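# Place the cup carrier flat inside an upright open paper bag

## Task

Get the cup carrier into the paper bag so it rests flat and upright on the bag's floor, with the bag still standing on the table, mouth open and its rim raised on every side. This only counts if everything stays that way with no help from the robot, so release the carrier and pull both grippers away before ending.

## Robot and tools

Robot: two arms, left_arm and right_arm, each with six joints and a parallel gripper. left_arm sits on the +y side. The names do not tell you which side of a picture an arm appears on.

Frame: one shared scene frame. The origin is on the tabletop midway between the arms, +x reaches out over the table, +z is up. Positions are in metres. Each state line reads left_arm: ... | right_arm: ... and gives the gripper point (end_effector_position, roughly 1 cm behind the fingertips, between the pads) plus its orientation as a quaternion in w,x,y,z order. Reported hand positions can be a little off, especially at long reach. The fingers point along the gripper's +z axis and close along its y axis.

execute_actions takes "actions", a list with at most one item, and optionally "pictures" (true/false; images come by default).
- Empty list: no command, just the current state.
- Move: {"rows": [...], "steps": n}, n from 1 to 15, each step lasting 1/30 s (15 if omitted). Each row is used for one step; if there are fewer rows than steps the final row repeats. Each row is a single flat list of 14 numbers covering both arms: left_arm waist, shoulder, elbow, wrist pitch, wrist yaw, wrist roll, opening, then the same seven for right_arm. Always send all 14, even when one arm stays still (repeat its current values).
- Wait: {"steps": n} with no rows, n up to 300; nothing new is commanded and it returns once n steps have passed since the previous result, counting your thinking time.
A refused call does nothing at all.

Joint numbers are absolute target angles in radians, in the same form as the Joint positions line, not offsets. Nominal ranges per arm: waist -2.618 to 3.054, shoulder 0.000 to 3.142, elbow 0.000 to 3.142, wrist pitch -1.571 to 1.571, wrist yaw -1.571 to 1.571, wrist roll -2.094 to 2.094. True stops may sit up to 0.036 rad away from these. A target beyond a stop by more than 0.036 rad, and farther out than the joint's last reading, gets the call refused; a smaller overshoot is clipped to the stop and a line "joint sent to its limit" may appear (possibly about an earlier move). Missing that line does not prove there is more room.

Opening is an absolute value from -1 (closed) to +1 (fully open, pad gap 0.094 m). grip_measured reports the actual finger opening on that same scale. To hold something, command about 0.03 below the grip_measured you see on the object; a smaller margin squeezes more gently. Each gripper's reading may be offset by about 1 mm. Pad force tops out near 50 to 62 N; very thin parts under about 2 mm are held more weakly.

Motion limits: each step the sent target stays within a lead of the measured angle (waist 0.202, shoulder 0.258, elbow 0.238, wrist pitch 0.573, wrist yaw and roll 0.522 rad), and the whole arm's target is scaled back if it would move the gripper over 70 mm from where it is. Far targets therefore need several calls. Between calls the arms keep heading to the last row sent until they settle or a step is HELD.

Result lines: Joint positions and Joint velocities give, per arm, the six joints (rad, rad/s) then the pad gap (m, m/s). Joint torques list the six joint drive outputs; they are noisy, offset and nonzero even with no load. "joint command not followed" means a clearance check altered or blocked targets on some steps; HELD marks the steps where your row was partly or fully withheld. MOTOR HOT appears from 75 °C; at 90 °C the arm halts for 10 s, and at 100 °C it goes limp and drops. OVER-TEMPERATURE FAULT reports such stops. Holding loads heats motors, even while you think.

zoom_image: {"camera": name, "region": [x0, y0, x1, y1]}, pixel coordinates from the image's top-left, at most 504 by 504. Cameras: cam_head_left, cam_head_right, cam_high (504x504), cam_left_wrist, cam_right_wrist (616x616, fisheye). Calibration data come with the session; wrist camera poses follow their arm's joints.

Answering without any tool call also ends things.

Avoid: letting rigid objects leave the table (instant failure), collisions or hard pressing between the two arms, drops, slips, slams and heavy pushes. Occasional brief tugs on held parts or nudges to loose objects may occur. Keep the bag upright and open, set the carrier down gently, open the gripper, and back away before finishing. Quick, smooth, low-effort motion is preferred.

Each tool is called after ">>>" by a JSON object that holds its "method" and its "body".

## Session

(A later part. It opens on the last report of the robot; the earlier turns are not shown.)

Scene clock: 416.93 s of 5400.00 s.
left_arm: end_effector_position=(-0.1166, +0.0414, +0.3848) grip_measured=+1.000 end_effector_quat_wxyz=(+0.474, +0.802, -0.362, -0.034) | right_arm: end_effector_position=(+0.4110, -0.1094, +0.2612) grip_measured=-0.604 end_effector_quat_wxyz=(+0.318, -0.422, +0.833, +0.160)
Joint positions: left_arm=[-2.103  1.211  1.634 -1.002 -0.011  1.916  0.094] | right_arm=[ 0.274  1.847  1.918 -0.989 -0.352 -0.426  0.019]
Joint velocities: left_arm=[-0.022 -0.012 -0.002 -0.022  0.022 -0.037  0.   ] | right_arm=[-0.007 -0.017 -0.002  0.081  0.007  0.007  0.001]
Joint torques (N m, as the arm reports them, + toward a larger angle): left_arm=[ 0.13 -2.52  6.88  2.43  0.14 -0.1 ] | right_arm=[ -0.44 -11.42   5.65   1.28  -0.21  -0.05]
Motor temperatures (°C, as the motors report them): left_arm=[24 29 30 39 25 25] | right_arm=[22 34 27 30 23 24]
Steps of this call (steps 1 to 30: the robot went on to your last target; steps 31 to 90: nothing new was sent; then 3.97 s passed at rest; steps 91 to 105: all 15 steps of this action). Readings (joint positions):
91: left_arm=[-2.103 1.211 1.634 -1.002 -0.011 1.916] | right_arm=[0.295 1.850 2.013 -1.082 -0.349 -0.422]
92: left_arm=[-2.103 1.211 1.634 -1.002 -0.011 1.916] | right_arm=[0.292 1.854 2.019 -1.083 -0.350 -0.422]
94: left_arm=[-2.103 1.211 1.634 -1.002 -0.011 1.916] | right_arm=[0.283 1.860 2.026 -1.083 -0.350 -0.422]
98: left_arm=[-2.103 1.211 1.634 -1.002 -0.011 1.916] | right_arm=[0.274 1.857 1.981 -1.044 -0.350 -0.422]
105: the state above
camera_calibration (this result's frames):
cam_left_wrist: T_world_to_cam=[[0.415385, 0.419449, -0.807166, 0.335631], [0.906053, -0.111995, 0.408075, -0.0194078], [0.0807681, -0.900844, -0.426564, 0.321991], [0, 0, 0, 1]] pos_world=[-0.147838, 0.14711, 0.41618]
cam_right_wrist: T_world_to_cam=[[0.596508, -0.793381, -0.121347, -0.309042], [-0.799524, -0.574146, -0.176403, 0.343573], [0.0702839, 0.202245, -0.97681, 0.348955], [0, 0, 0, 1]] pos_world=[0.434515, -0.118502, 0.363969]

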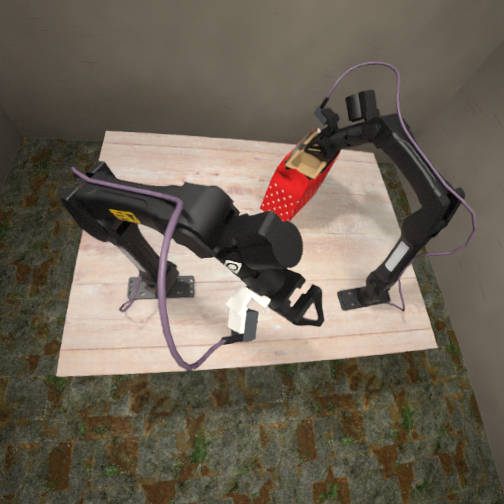

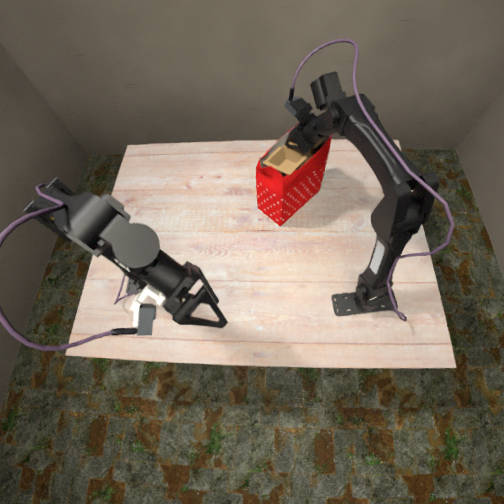

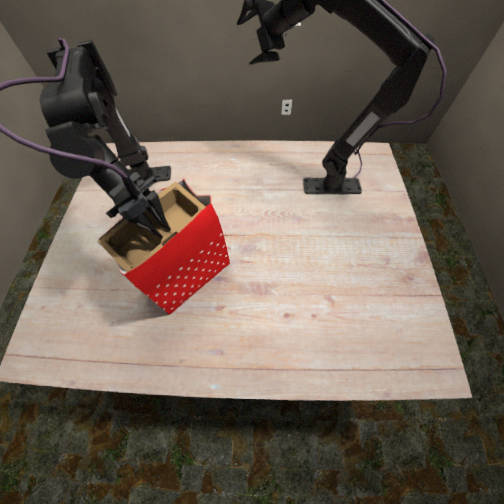

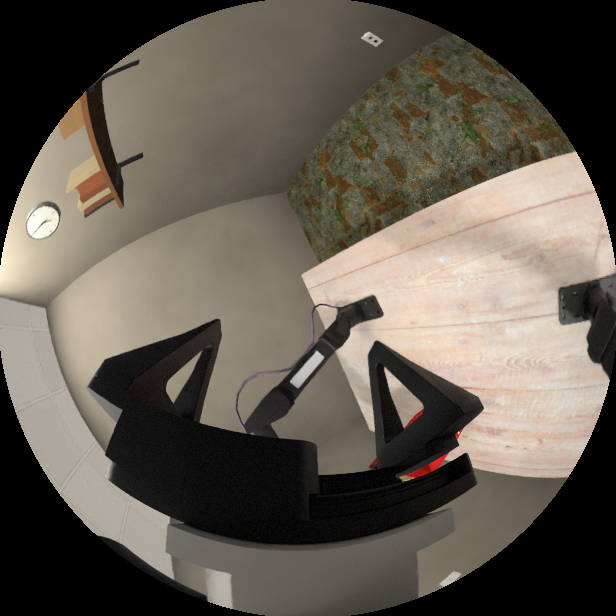

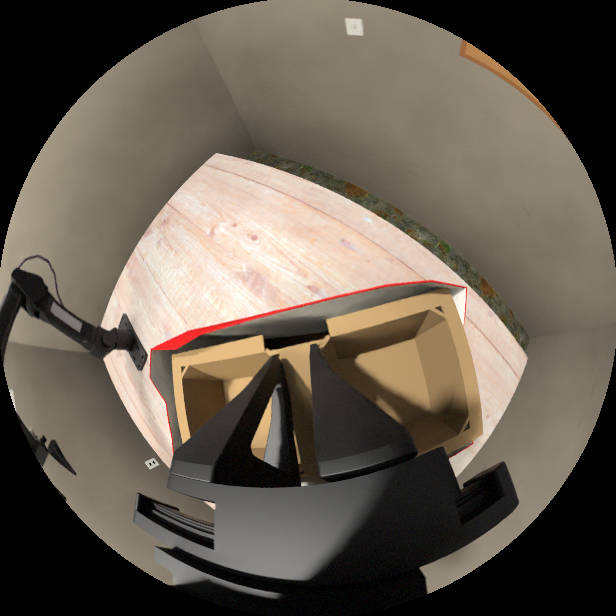

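>>> {"method": "execute_actions", "body": {"actions": [{"rows":[[-2.1,1.211,1.634,-1.0,0,1.9,1,0.3,1.84,1.93,-0.98,-0.36,-0.43,-1],[-2.1,1.211,1.634,-1.0,0,1.9,1,0.31,1.84,1.93,-0.98,-0.36,-0.43,-1],[-2.1,1.211,1.634,-1.0,0,1.9,1,0.31,1.84,1.93,-0.98,-0.36,-0.43,-1],[-2.1,1.211,1.634,-1.0,0,1.9,1,0.31,1.84,1.93,-0.98,-0.36,-0.43,-1],[-2.1,1.211,1.634,-1.0,0,1.9,1,0.3,1.84,1.93,-0.98,-0.36,-0.43,-1],[-2.1,1.211,1.634,-1.0,0,1.9,1,0.3,1.84,1.93,-0.98,-0.36,-0.43,-1],[-2.1,1.211,1.634,-1.0,0,1.9,1,0.3,1.83,1.86,-0.93,-0.36,-0.43,-1],[-2.1,1.211,1.634,-1.0,0,1.9,1,0.3,1.83,1.86,-0.93,-0.36,-0.43,-1],[-2.1,1.211,1.634,-1.0,0,1.9,1,0.3,1.82,1.8,-0.88,-0.36,-0.43,-1]],"steps":15}]}}

Scene clock: 423.90 s of 5400.00 s.
left_arm: end_effector_position=(-0.1166, +0.0414, +0.3848) grip_measured=+1.000 end_effector_quat_wxyz=(+0.474, +0.802, -0.362, -0.034) | right_arm: end_effector_position=(+0.4069, -0.0978, +0.2428) grip_measured=-0.613 end_effector_quat_wxyz=(+0.319, -0.433, +0.827, +0.165)
Joint positions: left_arm=[-2.103  1.211  1.634 -1.002 -0.011  1.916  0.094] | right_arm=[ 0.3    1.831  1.818 -0.9   -0.354 -0.427  0.018]
Joint velocities: left_arm=[ 0.007 -0.007 -0.017  0.051 -0.007  0.007  0.   ] | right_arm=[-0.002  0.002  0.012  0.081 -0.007  0.037 -0.001]
Joint torques (N m, as the arm reports them, + toward a larger angle): left_arm=[ 0.14 -2.5   6.86  2.44  0.14 -0.1 ] | right_arm=[ -0.11 -10.85   5.96   1.2   -0.23  -0.01]
Motor temperatures (°C, as the motors report them): left_arm=[24 29 30 39 25 25] | right_arm=[22 34 27 30 23 24]
Steps of this call (steps 1 to 15: the robot went on to your last target; steps 16 to 90: nothing new was sent; then 3.47 s passed at rest; steps 91 to 105: all 15 steps of this action). Readings (joint positions):
91: left_arm=[-2.103 1.211 1.634 -1.002 -0.011 1.916] | right_arm=[0.276 1.846 1.918 -0.982 -0.352 -0.426]
92: left_arm=[-2.103 1.211 1.634 -1.002 -0.011 1.916] | right_arm=[0.280 1.846 1.918 -0.982 -0.352 -0.426]
94: left_arm=[-2.103 1.211 1.634 -1.002 -0.011 1.916] | right_arm=[0.292 1.846 1.918 -0.982 -0.352 -0.426]
98: left_arm=[-2.103 1.211 1.634 -1.002 -0.011 1.916] | right_arm=[0.300 1.841 1.900 -0.963 -0.353 -0.426]
105: the state above
camera_calibration (this result's frames):
cam_left_wrist: T_world_to_cam=[[0.415385, 0.419449, -0.807166, 0.335631], [0.906053, -0.111995, 0.408075, -0.0194078], [0.0807681, -0.900844, -0.426564, 0.321991], [0, 0, 0, 1]] pos_world=[-0.147838, 0.14711, 0.41618]
cam_right_wrist: T_world_to_cam=[[0.61845, -0.776494, -0.120737, -0.306995], [-0.782741, -0.595113, -0.182089, 0.336254], [0.0695387, 0.207119, -0.975841, 0.329469], [0, 0, 0, 1]] pos_world=[0.43015, -0.106509, 0.345672]

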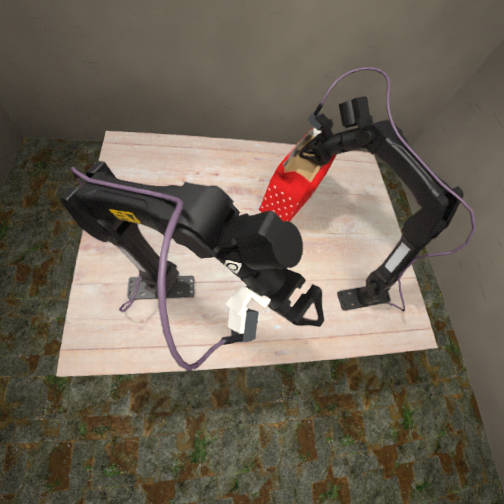

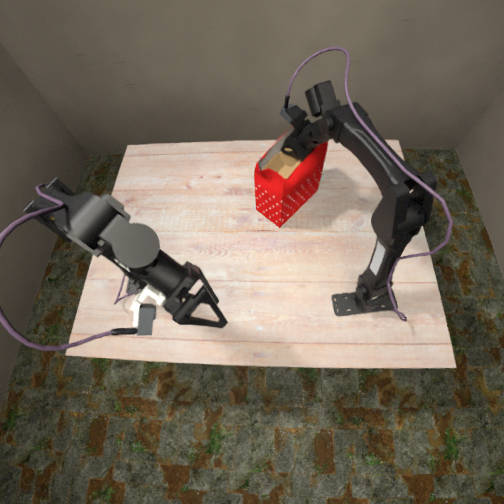

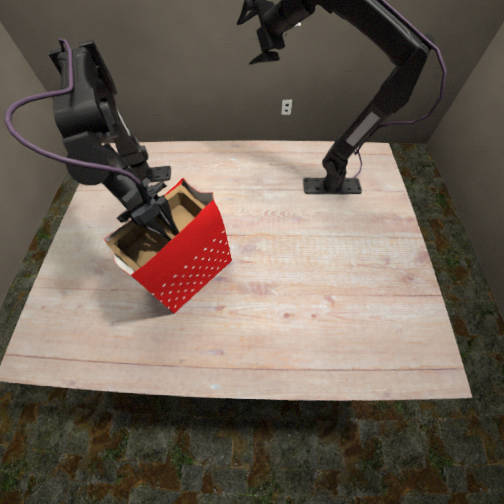

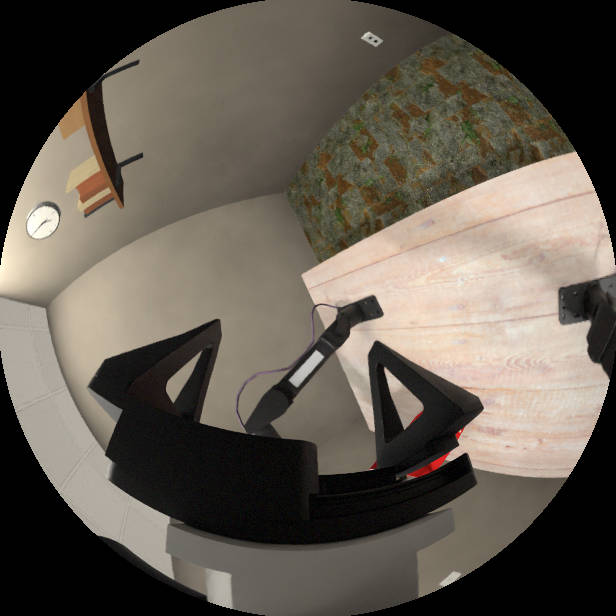

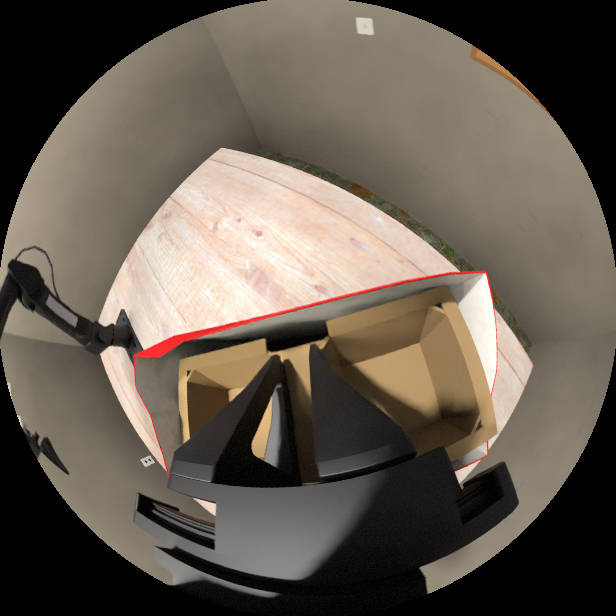

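>>> {"method": "execute_actions", "body": {"actions": [{"rows":[[-2.1,1.211,1.634,-1.0,0,1.9,1,0.3,1.84,1.9,-0.96,-0.36,-0.43,-1],[-2.1,1.211,1.634,-1.0,0,1.9,1,0.3,1.84,1.9,-0.96,-0.36,-0.43,-1],[-2.1,1.211,1.634,-1.0,0,1.9,1,0.3,1.86,2.0,-1.02,-0.36,-0.43,-1],[-2.1,1.211,1.634,-1.0,0,1.9,1,0.3,1.86,2.0,-1.02,-0.36,-0.43,-1],[-2.1,1.211,1.634,-1.0,0,1.9,1,0.3,1.87,2.05,-1.05,-0.36,-0.43,-1],[-2.1,1.211,1.634,-1.0,0,1.9,1,0.3,1.87,2.05,-1.05,-0.36,-0.43,-1],[-2.1,1.211,1.634,-1.0,0,1.9,1,0.32,1.9,2.06,-1.05,-0.36,-0.43,-1],[-2.1,1.211,1.634,-1.0,0,1.9,1,0.33,1.92,2.07,-1.05,-0.36,-0.43,-1]],"steps":15}]}}

Scene clock: 432.07 s of 5400.00 s.
left_arm: end_effector_position=(-0.1166, +0.0414, +0.3848) grip_measured=+1.000 end_effector_quat_wxyz=(+0.474, +0.802, -0.362, -0.034) | right_arm: end_effector_position=(+0.4138, -0.0802, +0.2739) grip_measured=-0.615 end_effector_quat_wxyz=(+0.327, -0.445, +0.817, +0.169)
Joint positions: left_arm=[-2.103  1.211  1.634 -1.002 -0.011  1.916  0.094] | right_arm=[ 0.326  1.917  2.047 -1.02  -0.354 -0.427  0.018]
Joint velocities: left_arm=[ 0.012 -0.012  0.002 -0.007 -0.037 -0.051  0.   ] | right_arm=[-0.007  0.139  0.002 -0.037  0.066 -0.007 -0.   ]
Joint torques (N m, as the arm reports them, + toward a larger angle): left_arm=[ 0.14 -2.55  6.87  2.43  0.14 -0.1 ] | right_arm=[  0.51 -10.87   8.6    1.05  -0.18  -0.1 ]
Motor temperatures (°C, as the motors report them): left_arm=[24 29 30 39 25 25] | right_arm=[22 34 27 30 23 24]
Steps of this call (steps 1 to 15: the robot went on to your last target; steps 16 to 90: nothing new was sent; then 4.67 s passed at rest; steps 91 to 105: all 15 steps of this action). Readings (joint positions):
91: left_arm=[-2.103 1.211 1.634 -1.002 -0.011 1.916] | right_arm=[0.300 1.833 1.829 -0.902 -0.354 -0.427]
92: left_arm=[-2.103 1.211 1.634 -1.002 -0.011 1.916] | right_arm=[0.300 1.838 1.843 -0.913 -0.354 -0.427]
94: left_arm=[-2.103 1.211 1.634 -1.002 -0.011 1.916] | right_arm=[0.300 1.858 1.912 -0.958 -0.354 -0.427]
98: left_arm=[-2.103 1.211 1.634 -1.002 -0.011 1.916] | right_arm=[0.304 1.880 2.023 -0.997 -0.354 -0.427]
105: the state above
camera_calibration (this result's frames):
cam_left_wrist: T_world_to_cam=[[0.415385, 0.419449, -0.807166, 0.335631], [0.906053, -0.111995, 0.408075, -0.0194078], [0.0807681, -0.900844, -0.426564, 0.321991], [0, 0, 0, 1]] pos_world=[-0.147838, 0.14711, 0.41618]
cam_right_wrist: T_world_to_cam=[[0.641566, -0.758362, -0.115239, -0.303517], [-0.76246, -0.614034, -0.204002, 0.35383], [0.083947, 0.218746, -0.972164, 0.349661], [0, 0, 0, 1]] pos_world=[0.435154, -0.0893992, 0.377133]

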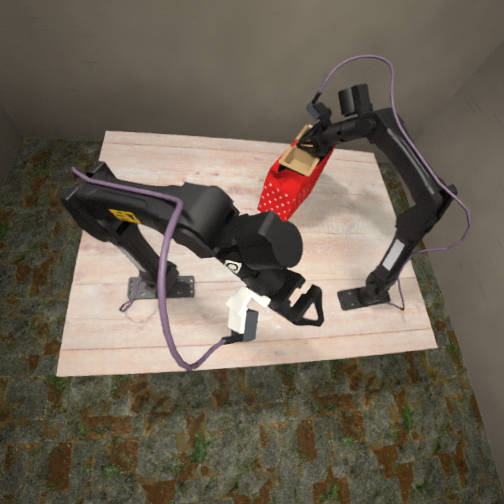

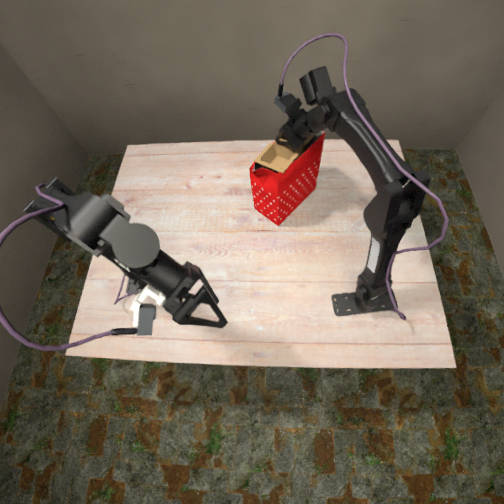

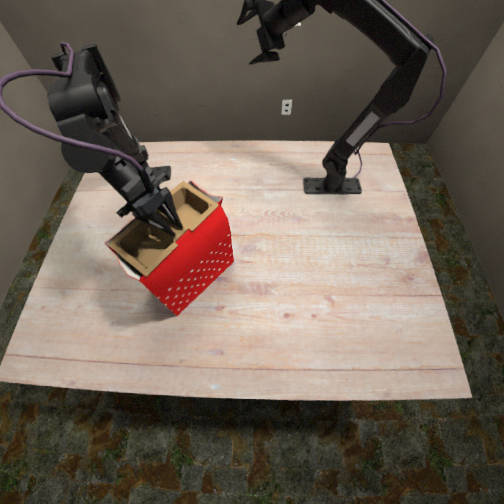

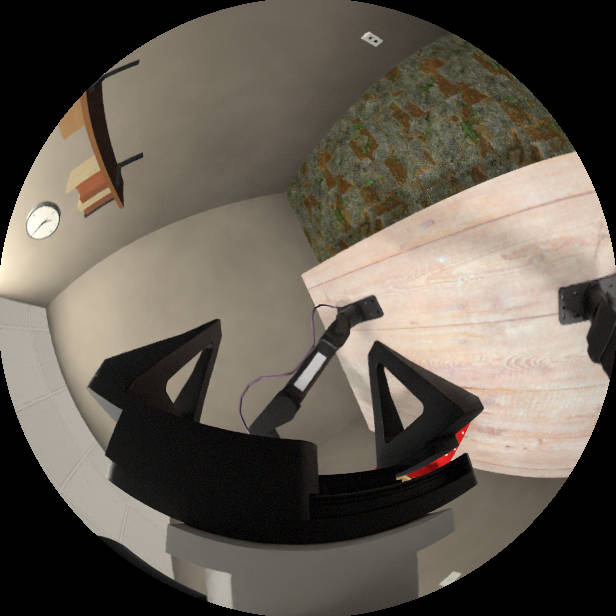

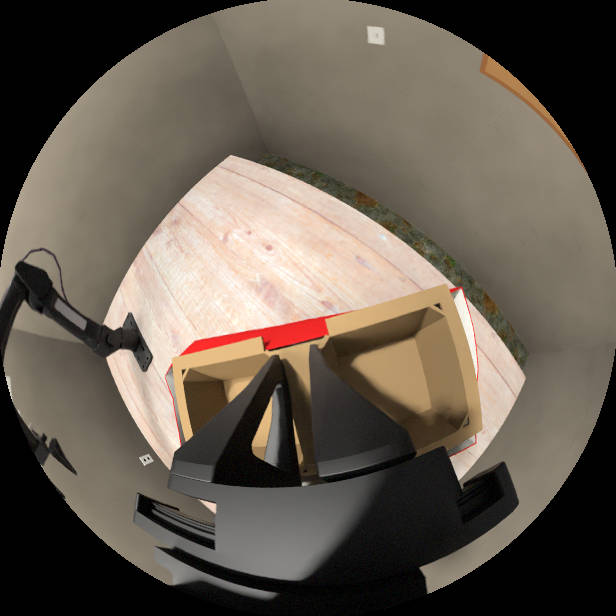

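>>> {"method": "execute_actions", "body": {"actions": [{"rows":[[-2.1,1.211,1.634,-1.0,0,1.9,1,0.33,1.92,2.15,-1.11,-0.36,-0.43,-1],[-2.1,1.211,1.634,-1.0,0,1.9,1,0.33,1.92,2.15,-1.11,-0.36,-0.43,-1],[-2.1,1.211,1.634,-1.0,0,1.9,1,0.33,1.93,2.27,-1.22,-0.36,-0.43,-1],[-2.1,1.211,1.634,-1.0,0,1.9,1,0.33,1.93,2.27,-1.22,-0.36,-0.43,-1],[-2.1,1.211,1.634,-1.0,0,1.9,1,0.33,1.93,2.4,-1.34,-0.36,-0.43,-1],[-2.1,1.211,1.634,-1.0,0,1.9,1,0.33,1.93,2.4,-1.34,-0.36,-0.43,-1],[-2.1,1.211,1.634,-1.0,0,1.9,1,0.33,1.9,2.45,-1.42,-0.36,-0.43,-1]],"steps":15}], "pictures": false}}

>>> {"method": "execute_actions", "body": {"actions": [{"steps":25}]}}

Scene clock: 439.70 s of 5400.00 s.
left_arm: end_effector_position=(-0.1166, +0.0414, +0.3848) grip_measured=+1.000 end_effector_quat_wxyz=(+0.474, +0.802, -0.362, -0.034) | right_arm: end_effector_position=(+0.3661, -0.1029, +0.3773) grip_measured=-0.615 end_effector_quat_wxyz=(+0.363, -0.445, +0.802, +0.167)
Joint positions: left_arm=[-2.103  1.211  1.634 -1.002 -0.011  1.916  0.094] | right_arm=[ 0.326  1.883  2.437 -1.366 -0.354 -0.427  0.018]
Joint velocities: left_arm=[-0.007  0.002  0.007 -0.081 -0.007 -0.022  0.   ] | right_arm=[-0.002 -0.002 -0.017 -0.3   -0.037  0.007 -0.001]
Joint torques (N m, as the arm reports them, + toward a larger angle): left_arm=[ 0.18 -2.54  6.86  2.43  0.14 -0.12] | right_arm=[ 0.35 -7.06  6.58  1.14 -0.2  -0.08]
Motor temperatures (°C, as the motors report them): left_arm=[24 29 30 39 25 25] | right_arm=[22 34 28 30 23 24]
Steps of this call (steps 1 to 15: the robot went on to your last target; steps 16 to 90: nothing new was sent; then 4.13 s passed at rest; steps 91 to 105: all 15 steps of this action). Readings (joint positions):
91: left_arm=[-2.103 1.211 1.634 -1.002 -0.011 1.916] | right_arm=[0.326 1.924 2.062 -1.036 -0.354 -0.427]
92: left_arm=[-2.103 1.211 1.634 -1.002 -0.011 1.916] | right_arm=[0.326 1.929 2.082 -1.050 -0.354 -0.427]
94: left_arm=[-2.103 1.211 1.634 -1.002 -0.011 1.916] | right_arm=[0.326 1.947 2.167 -1.114 -0.354 -0.427]
98: left_arm=[-2.103 1.211 1.634 -1.002 -0.011 1.916] | right_arm=[0.326 1.950 2.370 -1.256 -0.353 -0.427]
105: the state above

Scene clock: 440.53 s of 5400.00 s.
left_arm: end_effector_position=(-0.1166, +0.0414, +0.3848) grip_measured=+1.000 end_effector_quat_wxyz=(+0.474, +0.802, -0.362, -0.034) | right_arm: end_effector_position=(+0.3635, -0.1041, +0.3627) grip_measured=-0.615 end_effector_quat_wxyz=(+0.335, -0.445, +0.814, +0.168)
Joint positions: left_arm=[-2.103  1.211  1.634 -1.002 -0.011  1.916  0.094] | right_arm=[ 0.326  1.902  2.437 -1.409 -0.354 -0.427  0.018]
Joint velocities: left_arm=[-0.017  0.002 -0.002 -0.007  0.007  0.007  0.   ] | right_arm=[-0.012  0.012 -0.007  0.022  0.051  0.066  0.   ]
Joint torques (N m, as the arm reports them, + toward a larger angle): left_arm=[ 0.15 -2.5   6.89  2.43  0.14 -0.11] | right_arm=[ 0.28 -8.97  6.37  1.15 -0.26 -0.03]
Motor temperatures (°C, as the motors report them): left_arm=[24 29 30 39 25 25] | right_arm=[22 34 28 30 23 24]
Steps of this call (steps 1 to 25: the robot went on to your last target). Readings (joint positions):
1: left_arm=[-2.103 1.211 1.634 -1.002 -0.011 1.916] | right_arm=[0.326 1.886 2.437 -1.375 -0.354 -0.427]
2: left_arm=[-2.103 1.211 1.634 -1.002 -0.011 1.916] | right_arm=[0.326 1.890 2.437 -1.383 -0.354 -0.427]
4: left_arm=[-2.103 1.211 1.634 -1.002 -0.011 1.916] | right_arm=[0.326 1.897 2.437 -1.394 -0.354 -0.427]
8: left_arm=[-2.103 1.211 1.634 -1.002 -0.011 1.916] | right_arm=[0.326 1.902 2.437 -1.405 -0.354 -0.427]
25: the state above
camera_calibration (this result's frames):
cam_left_wrist: T_world_to_cam=[[0.415385, 0.419449, -0.807166, 0.335631], [0.906053, -0.111995, 0.408075, -0.0194078], [0.0807681, -0.900844, -0.426564, 0.321991], [0, 0, 0, 1]] pos_world=[-0.147838, 0.14711, 0.41618]
cam_right_wrist: T_world_to_cam=[[0.643204, -0.757584, -0.111152, -0.281126], [-0.759398, -0.612579, -0.219231, 0.323543], [0.0979966, 0.225419, -0.969321, 0.440073], [0, 0, 0, 1]] pos_world=[0.383394, -0.113981, 0.466255]

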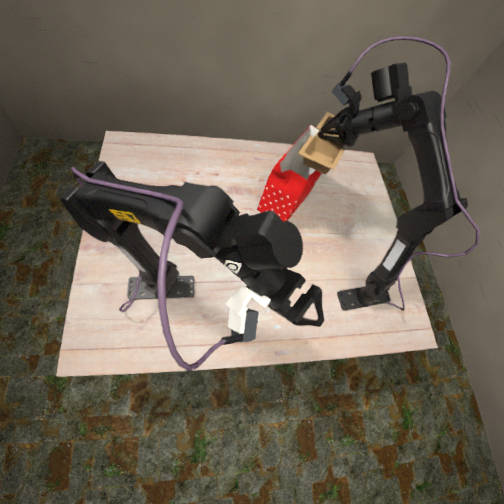

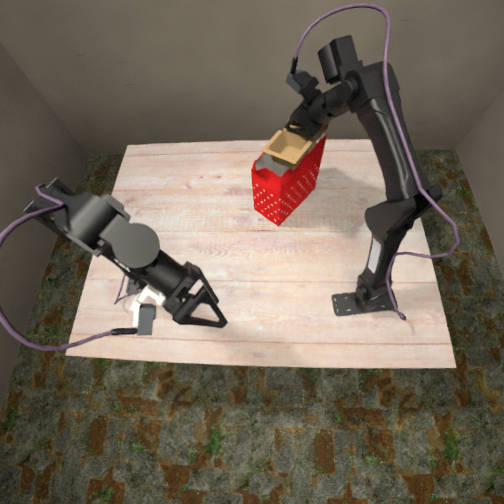

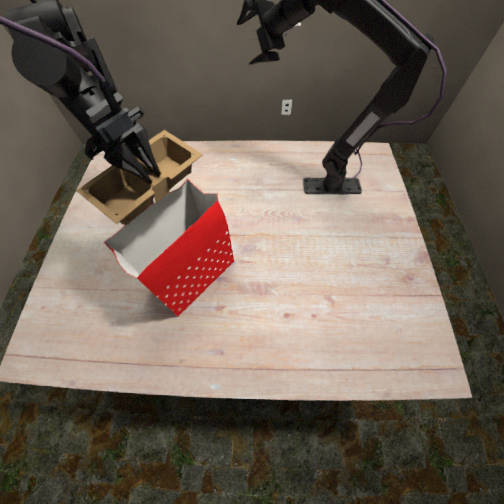

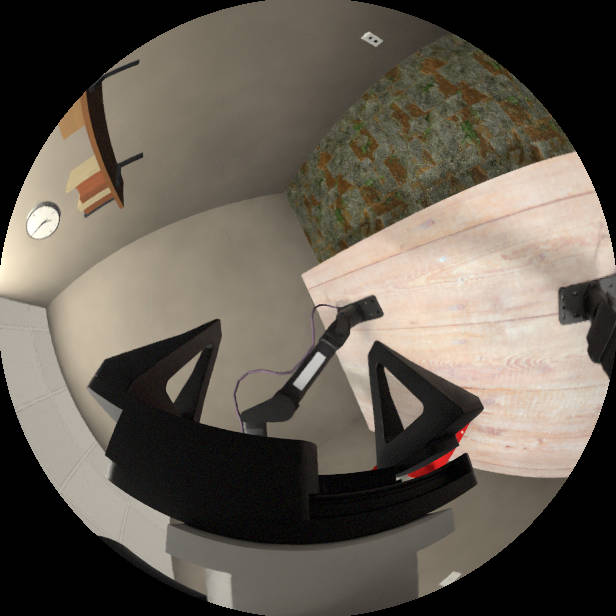

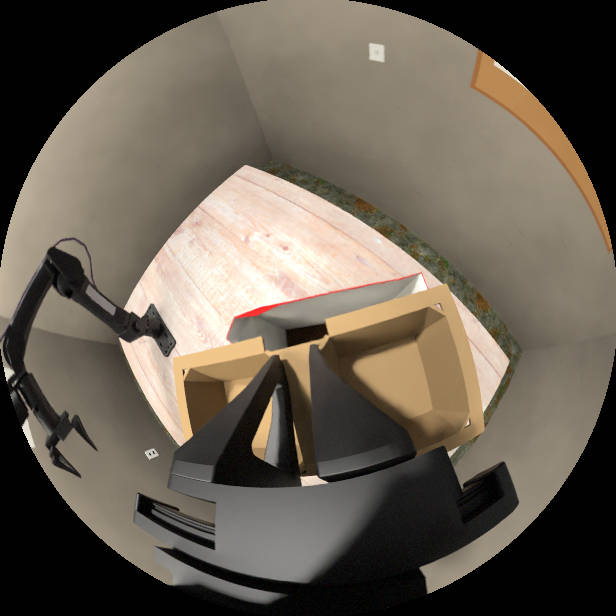

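>>> {"method": "execute_actions", "body": {"actions": [{"rows":[[-2.1,1.211,1.634,-1.0,0,1.9,1,0.32,1.93,2.44,-1.39,-0.35,-0.42,-1],[-2.1,1.211,1.634,-1.0,0,1.9,1,0.32,1.93,2.44,-1.39,-0.35,-0.42,-1],[-2.1,1.211,1.634,-1.0,0,1.9,1,0.31,1.97,2.43,-1.35,-0.33,-0.4,-1],[-2.1,1.211,1.634,-1.0,0,1.9,1,0.31,1.97,2.43,-1.35,-0.33,-0.4,-1],[-2.1,1.211,1.634,-1.0,0,1.9,1,0.31,1.96,2.36,-1.29,-0.31,-0.38,-1],[-2.1,1.211,1.634,-1.0,0,1.9,1,0.31,1.96,2.36,-1.29,-0.31,-0.38,-1],[-2.1,1.211,1.634,-1.0,0,1.9,1,0.31,1.93,2.29,-1.25,-0.31,-0.38,-1]],"steps":15}], "pictures": false}}

>>> {"method": "execute_actions", "body": {"actions": [{"steps":20}]}}

Scene clock: 460.73 s of 5400.00 s.
left_arm: end_effector_position=(-0.1166, +0.0414, +0.3848) grip_measured=+1.000 end_effector_quat_wxyz=(+0.474, +0.802, -0.362, -0.034) | right_arm: end_effector_position=(+0.3968, -0.1013, +0.3081) grip_measured=-0.615 end_effector_quat_wxyz=(+0.301, -0.420, +0.842, +0.155)
Joint positions: left_arm=[-2.103  1.211  1.634 -1.002 -0.011  1.916  0.094] | right_arm=[ 0.316  1.951  2.293 -1.287 -0.312 -0.389  0.018]
Joint velocities: left_arm=[-0.002 -0.017 -0.017  0.007 -0.037  0.022  0.   ] | right_arm=[ 0.002 -0.032  0.002  0.125 -0.007  0.007  0.   ]
Joint torques (N m, as the arm reports them, + toward a larger angle): left_arm=[ 0.16 -2.51  6.87  2.43  0.13 -0.11] | right_arm=[ -0.34 -11.89   6.02   1.32  -0.14   0.07]
Motor temperatures (°C, as the motors report them): left_arm=[24 29 30 40 25 25] | right_arm=[22 33 27 30 23 24]
Steps of this call (steps 1 to 15: the robot went on to your last target; steps 16 to 90: nothing new was sent; then 16.70 s passed at rest; steps 91 to 105: all 15 steps of this action). Readings (joint positions):
91: left_arm=[-2.103 1.211 1.634 -1.002 -0.011 1.916] | right_arm=[0.326 1.904 2.437 -1.409 -0.354 -0.427]
92: left_arm=[-2.103 1.211 1.634 -1.002 -0.011 1.916] | right_arm=[0.326 1.907 2.437 -1.408 -0.354 -0.427]
94: left_arm=[-2.103 1.211 1.634 -1.002 -0.011 1.916] | right_arm=[0.324 1.924 2.437 -1.397 -0.349 -0.420]
98: left_arm=[-2.103 1.211 1.634 -1.002 -0.011 1.916] | right_arm=[0.318 1.939 2.343 -1.320 -0.327 -0.401]
105: the state above

Scene clock: 461.40 s of 5400.00 s.
left_arm: end_effector_position=(-0.1166, +0.0414, +0.3848) grip_measured=+1.000 end_effector_quat_wxyz=(+0.474, +0.802, -0.362, -0.034) | right_arm: end_effector_position=(+0.3997, -0.1001, +0.3108) grip_measured=-0.615 end_effector_quat_wxyz=(+0.309, -0.419, +0.840, +0.154)
Joint positions: left_arm=[-2.103  1.211  1.634 -1.002 -0.011  1.916  0.094] | right_arm=[ 0.316  1.95   2.293 -1.27  -0.311 -0.387  0.018]
Joint velocities: left_arm=[-0.012 -0.017 -0.022 -0.037  0.037  0.022  0.   ] | right_arm=[-0.007 -0.002 -0.012 -0.022  0.007 -0.066 -0.001]
Joint torques (N m, as the arm reports them, + toward a larger angle): left_arm=[ 0.15 -2.53  6.87  2.43  0.14 -0.1 ] | right_arm=[ -0.55 -11.73   6.11   1.37  -0.11  -0.05]
Motor temperatures (°C, as the motors report them): left_arm=[24 29 30 40 25 25] | right_arm=[22 33 27 30 23 24]
Steps of this call (steps 1 to 20: the robot went on to your last target). Readings (joint positions):
1: left_arm=[-2.103 1.211 1.634 -1.002 -0.011 1.916] | right_arm=[0.316 1.950 2.293 -1.283 -0.312 -0.389]
2: left_arm=[-2.103 1.211 1.634 -1.002 -0.011 1.916] | right_arm=[0.316 1.950 2.293 -1.279 -0.312 -0.388]
4: left_arm=[-2.103 1.211 1.634 -1.002 -0.011 1.916] | right_arm=[0.316 1.950 2.293 -1.275 -0.312 -0.388]
8: left_arm=[-2.103 1.211 1.634 -1.002 -0.011 1.916] | right_arm=[0.316 1.950 2.293 -1.272 -0.312 -0.387]
20: the state above
camera_calibration (this result's frames):
cam_left_wrist: T_world_to_cam=[[0.415385, 0.419449, -0.807166, 0.335631], [0.906053, -0.111995, 0.408075, -0.0194078], [0.0807681, -0.900844, -0.426564, 0.321991], [0, 0, 0, 1]] pos_world=[-0.147838, 0.14711, 0.41618]
cam_right_wrist: T_world_to_cam=[[0.585039, -0.802639, -0.116187, -0.28688], [-0.808994, -0.567485, -0.153261, 0.345909], [0.0570789, 0.183658, -0.981332, 0.401164], [0, 0, 0, 1]] pos_world=[0.424776, -0.10764, 0.413357]

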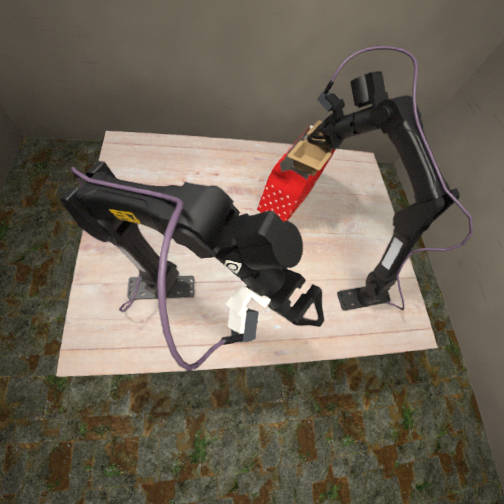

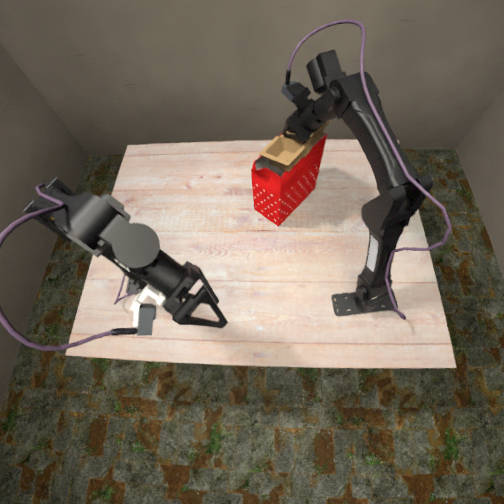

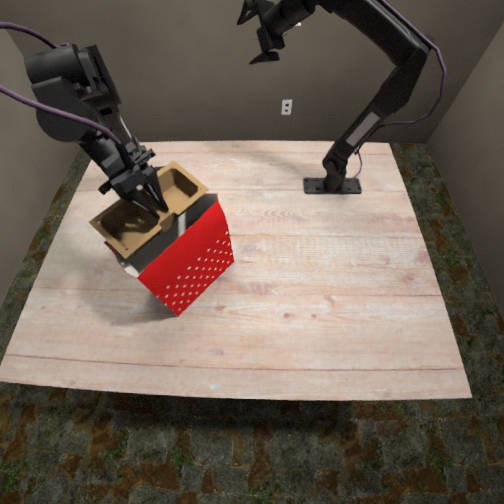

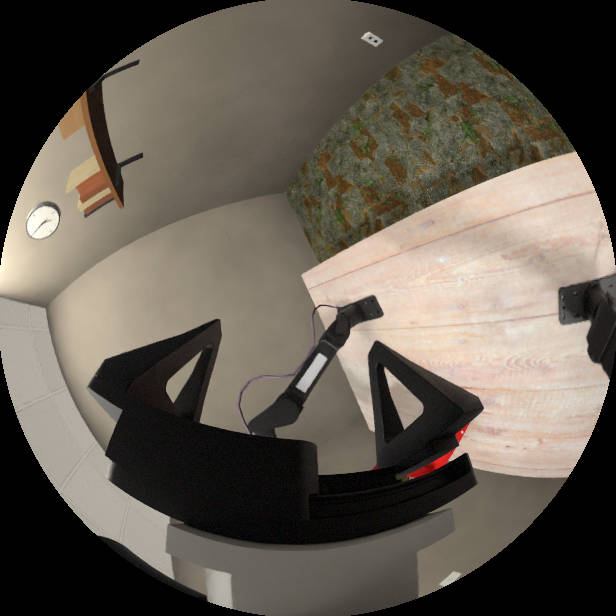

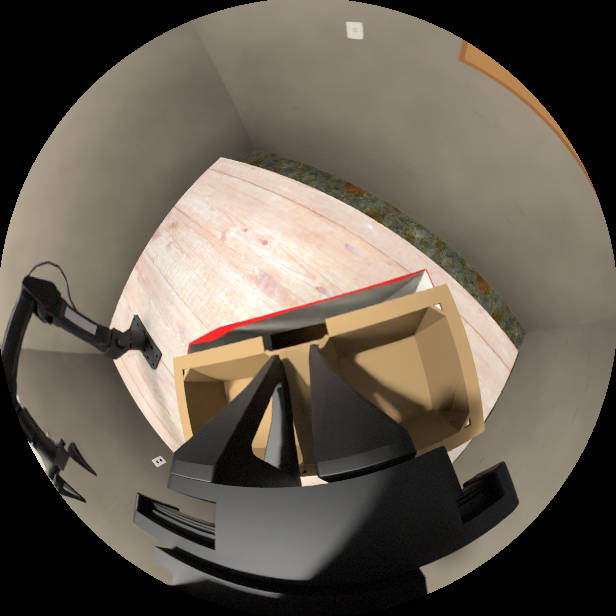

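>>> {"method": "execute_actions", "body": {"actions": [{"rows":[[-2.1,1.211,1.634,-1.0,0,1.9,1,0.31,1.96,2.31,-1.23,-0.34,-0.41,-1],[-2.1,1.211,1.634,-1.0,0,1.9,1,0.31,1.96,2.31,-1.23,-0.34,-0.41,-1],[-2.1,1.211,1.634,-1.0,0,1.9,1,0.31,1.96,2.31,-1.23,-0.34,-0.41,-1],[-2.1,1.211,1.634,-1.0,0,1.9,1,0.31,1.93,2.22,-1.18,-0.34,-0.41,-1],[-2.1,1.211,1.634,-1.0,0,1.9,1,0.31,1.93,2.22,-1.18,-0.34,-0.41,-1],[-2.1,1.211,1.634,-1.0,0,1.9,1,0.31,1.93,2.22,-1.18,-0.34,-0.41,-1],[-2.1,1.211,1.634,-1.0,0,1.9,1,0.31,1.91,2.13,-1.12,-0.34,-0.41,-1],[-2.1,1.211,1.634,-1.0,0,1.9,1,0.31,1.91,2.13,-1.12,-0.34,-0.41,-1],[-2.1,1.211,1.634,-1.0,0,1.9,1,0.31,1.91,2.13,-1.12,-0.34,-0.41,-1],[-2.1,1.211,1.634,-1.0,0,1.9,1,0.31,1.89,2.06,-1.07,-0.34,-0.41,-1]],"steps":15}]}}

Scene clock: 471.87 s of 5400.00 s.
left_arm: end_effector_position=(-0.1166, +0.0414, +0.3848) grip_measured=+1.000 end_effector_quat_wxyz=(+0.474, +0.802, -0.362, -0.034) | right_arm: end_effector_position=(+0.4035, -0.0950, +0.2648) grip_measured=-0.615 end_effector_quat_wxyz=(+0.287, -0.425, +0.843, +0.162)
Joint positions: left_arm=[-2.103  1.211  1.634 -1.002 -0.011  1.916  0.094] | right_arm=[ 0.316  1.92   2.068 -1.123 -0.33  -0.399  0.018]
Joint velocities: left_arm=[-0.007  0.002  0.007  0.066 -0.037  0.037  0.   ] | right_arm=[ 0.007 -0.002 -0.012  0.139 -0.007  0.007  0.   ]
Joint torques (N m, as the arm reports them, + toward a larger angle): left_arm=[ 0.17 -2.52  6.89  2.43  0.13 -0.1 ] | right_arm=[ -0.54 -13.03   6.25   1.46  -0.25  -0.13]
Motor temperatures (°C, as the motors report them): left_arm=[24 29 30 40 25 25] | right_arm=[22 34 27 30 23 24]
Steps of this call (steps 1 to 15: the robot went on to your last target; steps 16 to 90: nothing new was sent; then 6.97 s passed at rest; steps 91 to 105: all 15 steps of this action). Readings (joint positions):
91: left_arm=[-2.103 1.211 1.634 -1.002 -0.011 1.916] | right_arm=[0.316 1.951 2.293 -1.268 -0.314 -0.389]
92: left_arm=[-2.103 1.211 1.634 -1.002 -0.011 1.916] | right_arm=[0.316 1.951 2.293 -1.265 -0.316 -0.391]
94: left_arm=[-2.103 1.211 1.634 -1.002 -0.011 1.916] | right_arm=[0.316 1.950 2.280 -1.247 -0.321 -0.395]
98: left_arm=[-2.103 1.211 1.634 -1.002 -0.011 1.916] | right_arm=[0.316 1.932 2.191 -1.187 -0.326 -0.398]
105: the state above
camera_calibration (this result's frames):
cam_left_wrist: T_world_to_cam=[[0.415385, 0.419449, -0.807166, 0.335631], [0.906053, -0.111995, 0.408075, -0.0194078], [0.0807681, -0.900844, -0.426564, 0.321991], [0, 0, 0, 1]] pos_world=[-0.147838, 0.14711, 0.41618]
cam_right_wrist: T_world_to_cam=[[0.595536, -0.792256, -0.132922, -0.28912], [-0.803241, -0.584815, -0.113115, 0.33029], [0.0118809, 0.174133, -0.984651, 0.37306], [0, 0, 0, 1]] pos_world=[0.433051, -0.10086, 0.366264]

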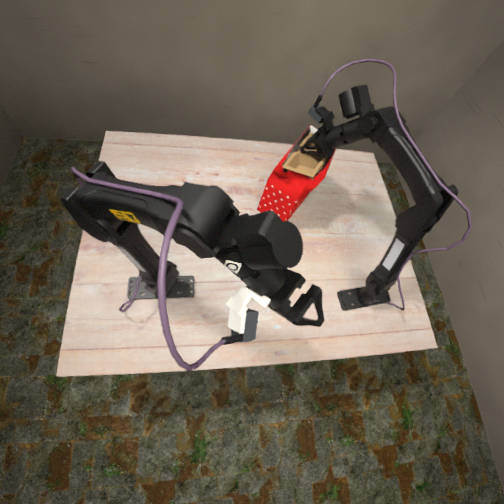

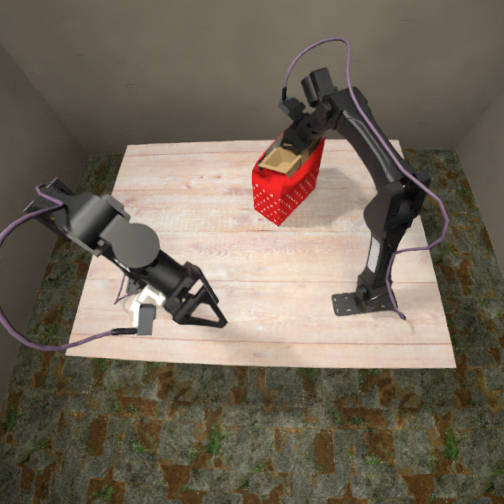

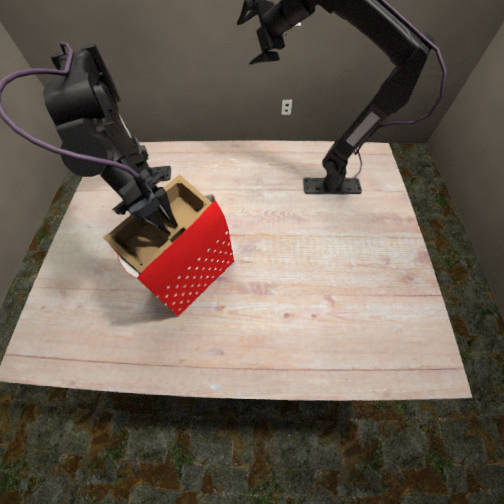

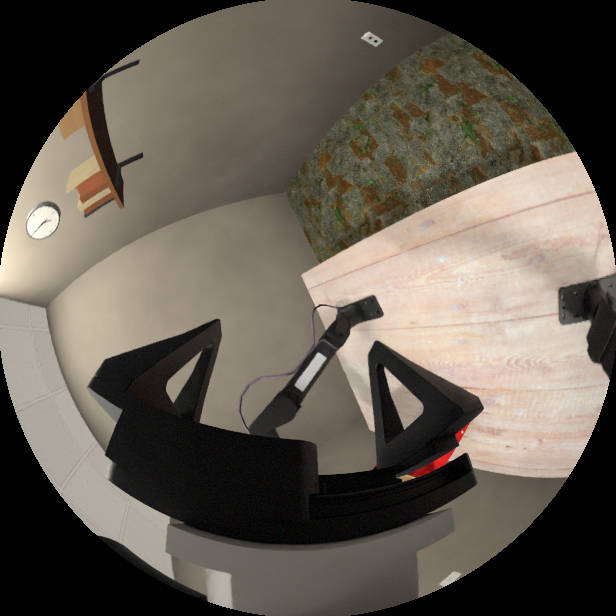

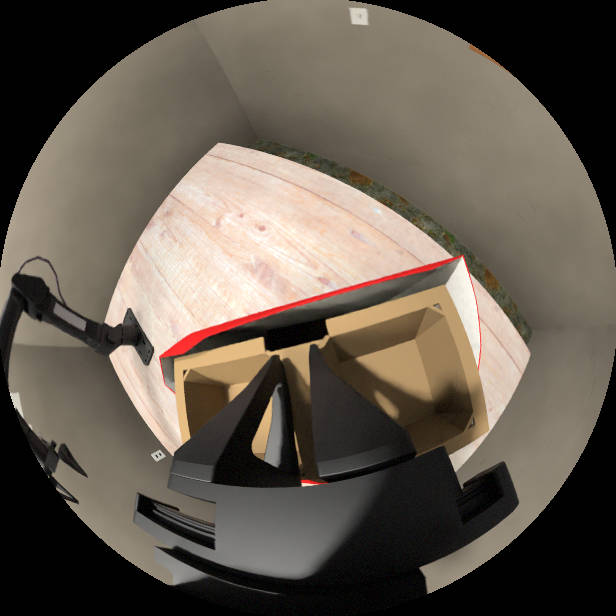

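>>> {"method": "execute_actions", "body": {"actions": [{"rows":[[-2.1,1.211,1.634,-1.0,0,1.9,1,0.31,1.92,2.15,-1.09,-0.35,-0.42,-1],[-2.1,1.211,1.634,-1.0,0,1.9,1,0.31,1.92,2.15,-1.09,-0.35,-0.42,-1],[-2.1,1.211,1.634,-1.0,0,1.9,1,0.31,1.94,2.24,-1.14,-0.35,-0.42,-1],[-2.1,1.211,1.634,-1.0,0,1.9,1,0.31,1.94,2.24,-1.14,-0.35,-0.42,-1],[-2.1,1.211,1.634,-1.0,0,1.9,1,0.31,1.94,2.24,-1.14,-0.35,-0.42,-1],[-2.1,1.211,1.634,-1.0,0,1.9,1,0.31,1.96,2.24,-1.14,-0.35,-0.42,-1]],"steps":15}]}}

Scene clock: 480.23 s of 5400.00 s.
left_arm: end_effector_position=(-0.1166, +0.0414, +0.3848) grip_measured=+1.000 end_effector_quat_wxyz=(+0.474, +0.802, -0.362, -0.034) | right_arm: end_effector_position=(+0.4186, -0.0865, +0.3007) grip_measured=-0.615 end_effector_quat_wxyz=(+0.336, -0.432, +0.821, +0.162)
Joint positions: left_arm=[-2.103  1.211  1.634 -1.002 -0.011  1.916  0.094] | right_arm=[ 0.316  1.958  2.214 -1.126 -0.338 -0.411  0.018]
Joint velocities: left_arm=[ 0.007 -0.002 -0.002  0.007 -0.022 -0.081  0.   ] | right_arm=[ 0.002  0.066  0.017 -0.037  0.081 -0.007  0.   ]
Joint torques (N m, as the arm reports them, + toward a larger angle): left_arm=[ 0.18 -2.51  6.86  2.43  0.13 -0.11] | right_arm=[ -0.59 -10.57   8.77   1.25  -0.27  -0.11]
Motor temperatures (°C, as the motors report them): left_arm=[24 29 30 40 25 25] | right_arm=[22 35 27 31 23 24]
Steps of this call (steps 1 to 30: the robot went on to your last target; steps 31 to 90: nothing new was sent; then 4.87 s passed at rest; steps 91 to 105: all 15 steps of this action). Readings (joint positions):
91: left_arm=[-2.103 1.211 1.634 -1.002 -0.011 1.916] | right_arm=[0.316 1.917 2.077 -1.095 -0.331 -0.403]
92: left_arm=[-2.103 1.211 1.634 -1.002 -0.011 1.916] | right_arm=[0.316 1.921 2.091 -1.097 -0.331 -0.404]
94: left_arm=[-2.103 1.211 1.634 -1.002 -0.011 1.916] | right_arm=[0.316 1.942 2.155 -1.119 -0.333 -0.407]
98: left_arm=[-2.103 1.211 1.634 -1.002 -0.011 1.916] | right_arm=[0.316 1.947 2.211 -1.119 -0.336 -0.409]
105: the state above
camera_calibration (this result's frames):
cam_left_wrist: T_world_to_cam=[[0.415385, 0.419449, -0.807166, 0.335631], [0.906053, -0.111995, 0.408075, -0.0194078], [0.0807681, -0.900844, -0.426564, 0.321991], [0, 0, 0, 1]] pos_world=[-0.147838, 0.14711, 0.41618]
cam_right_wrist: T_world_to_cam=[[0.618104, -0.77851, -0.108946, -0.302101], [-0.779157, -0.588362, -0.216206, 0.372062], [0.104219, 0.218523, -0.97025, 0.36759], [0, 0, 0, 1]] pos_world=[0.438315, -0.0966085, 0.404183]

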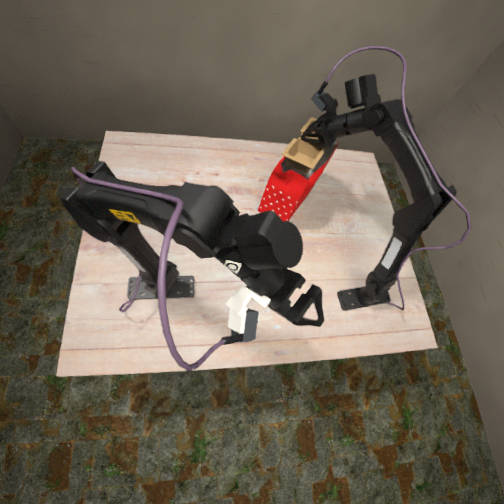

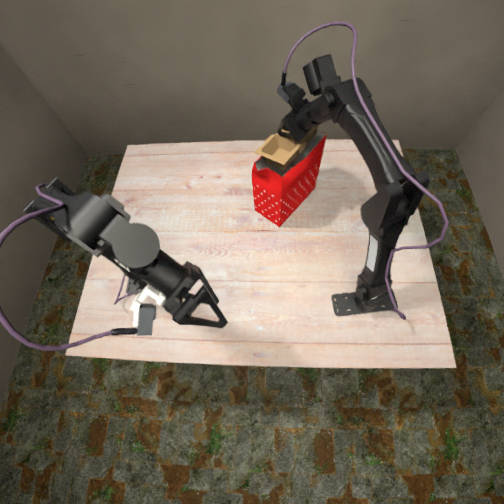

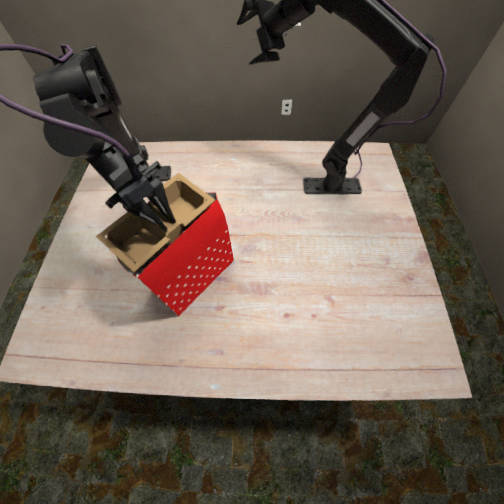

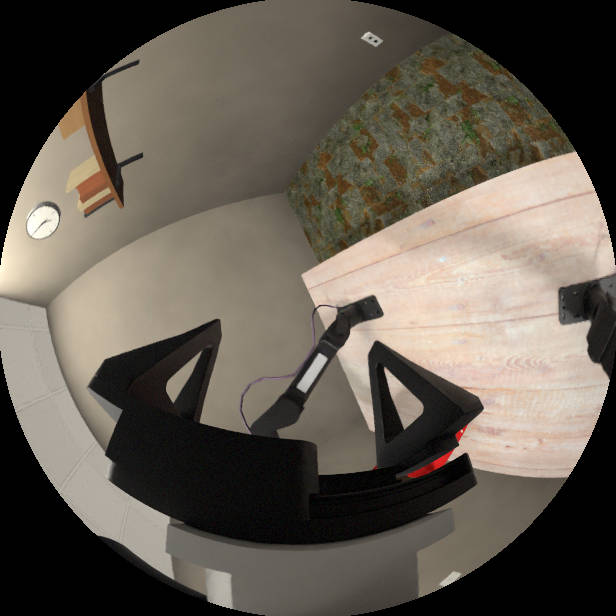

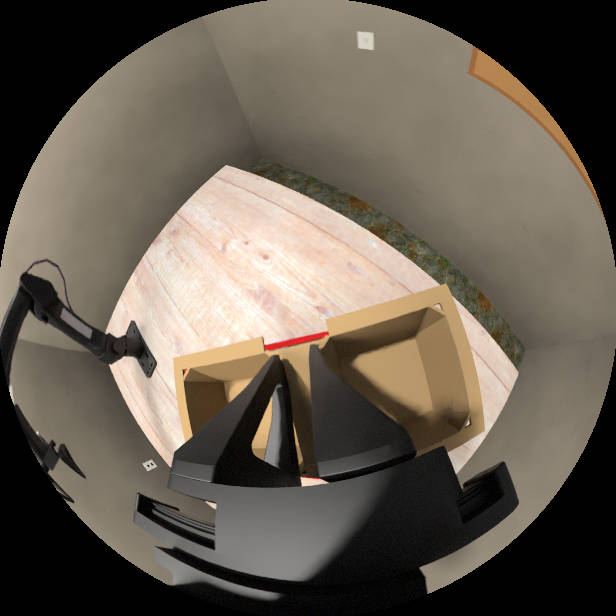

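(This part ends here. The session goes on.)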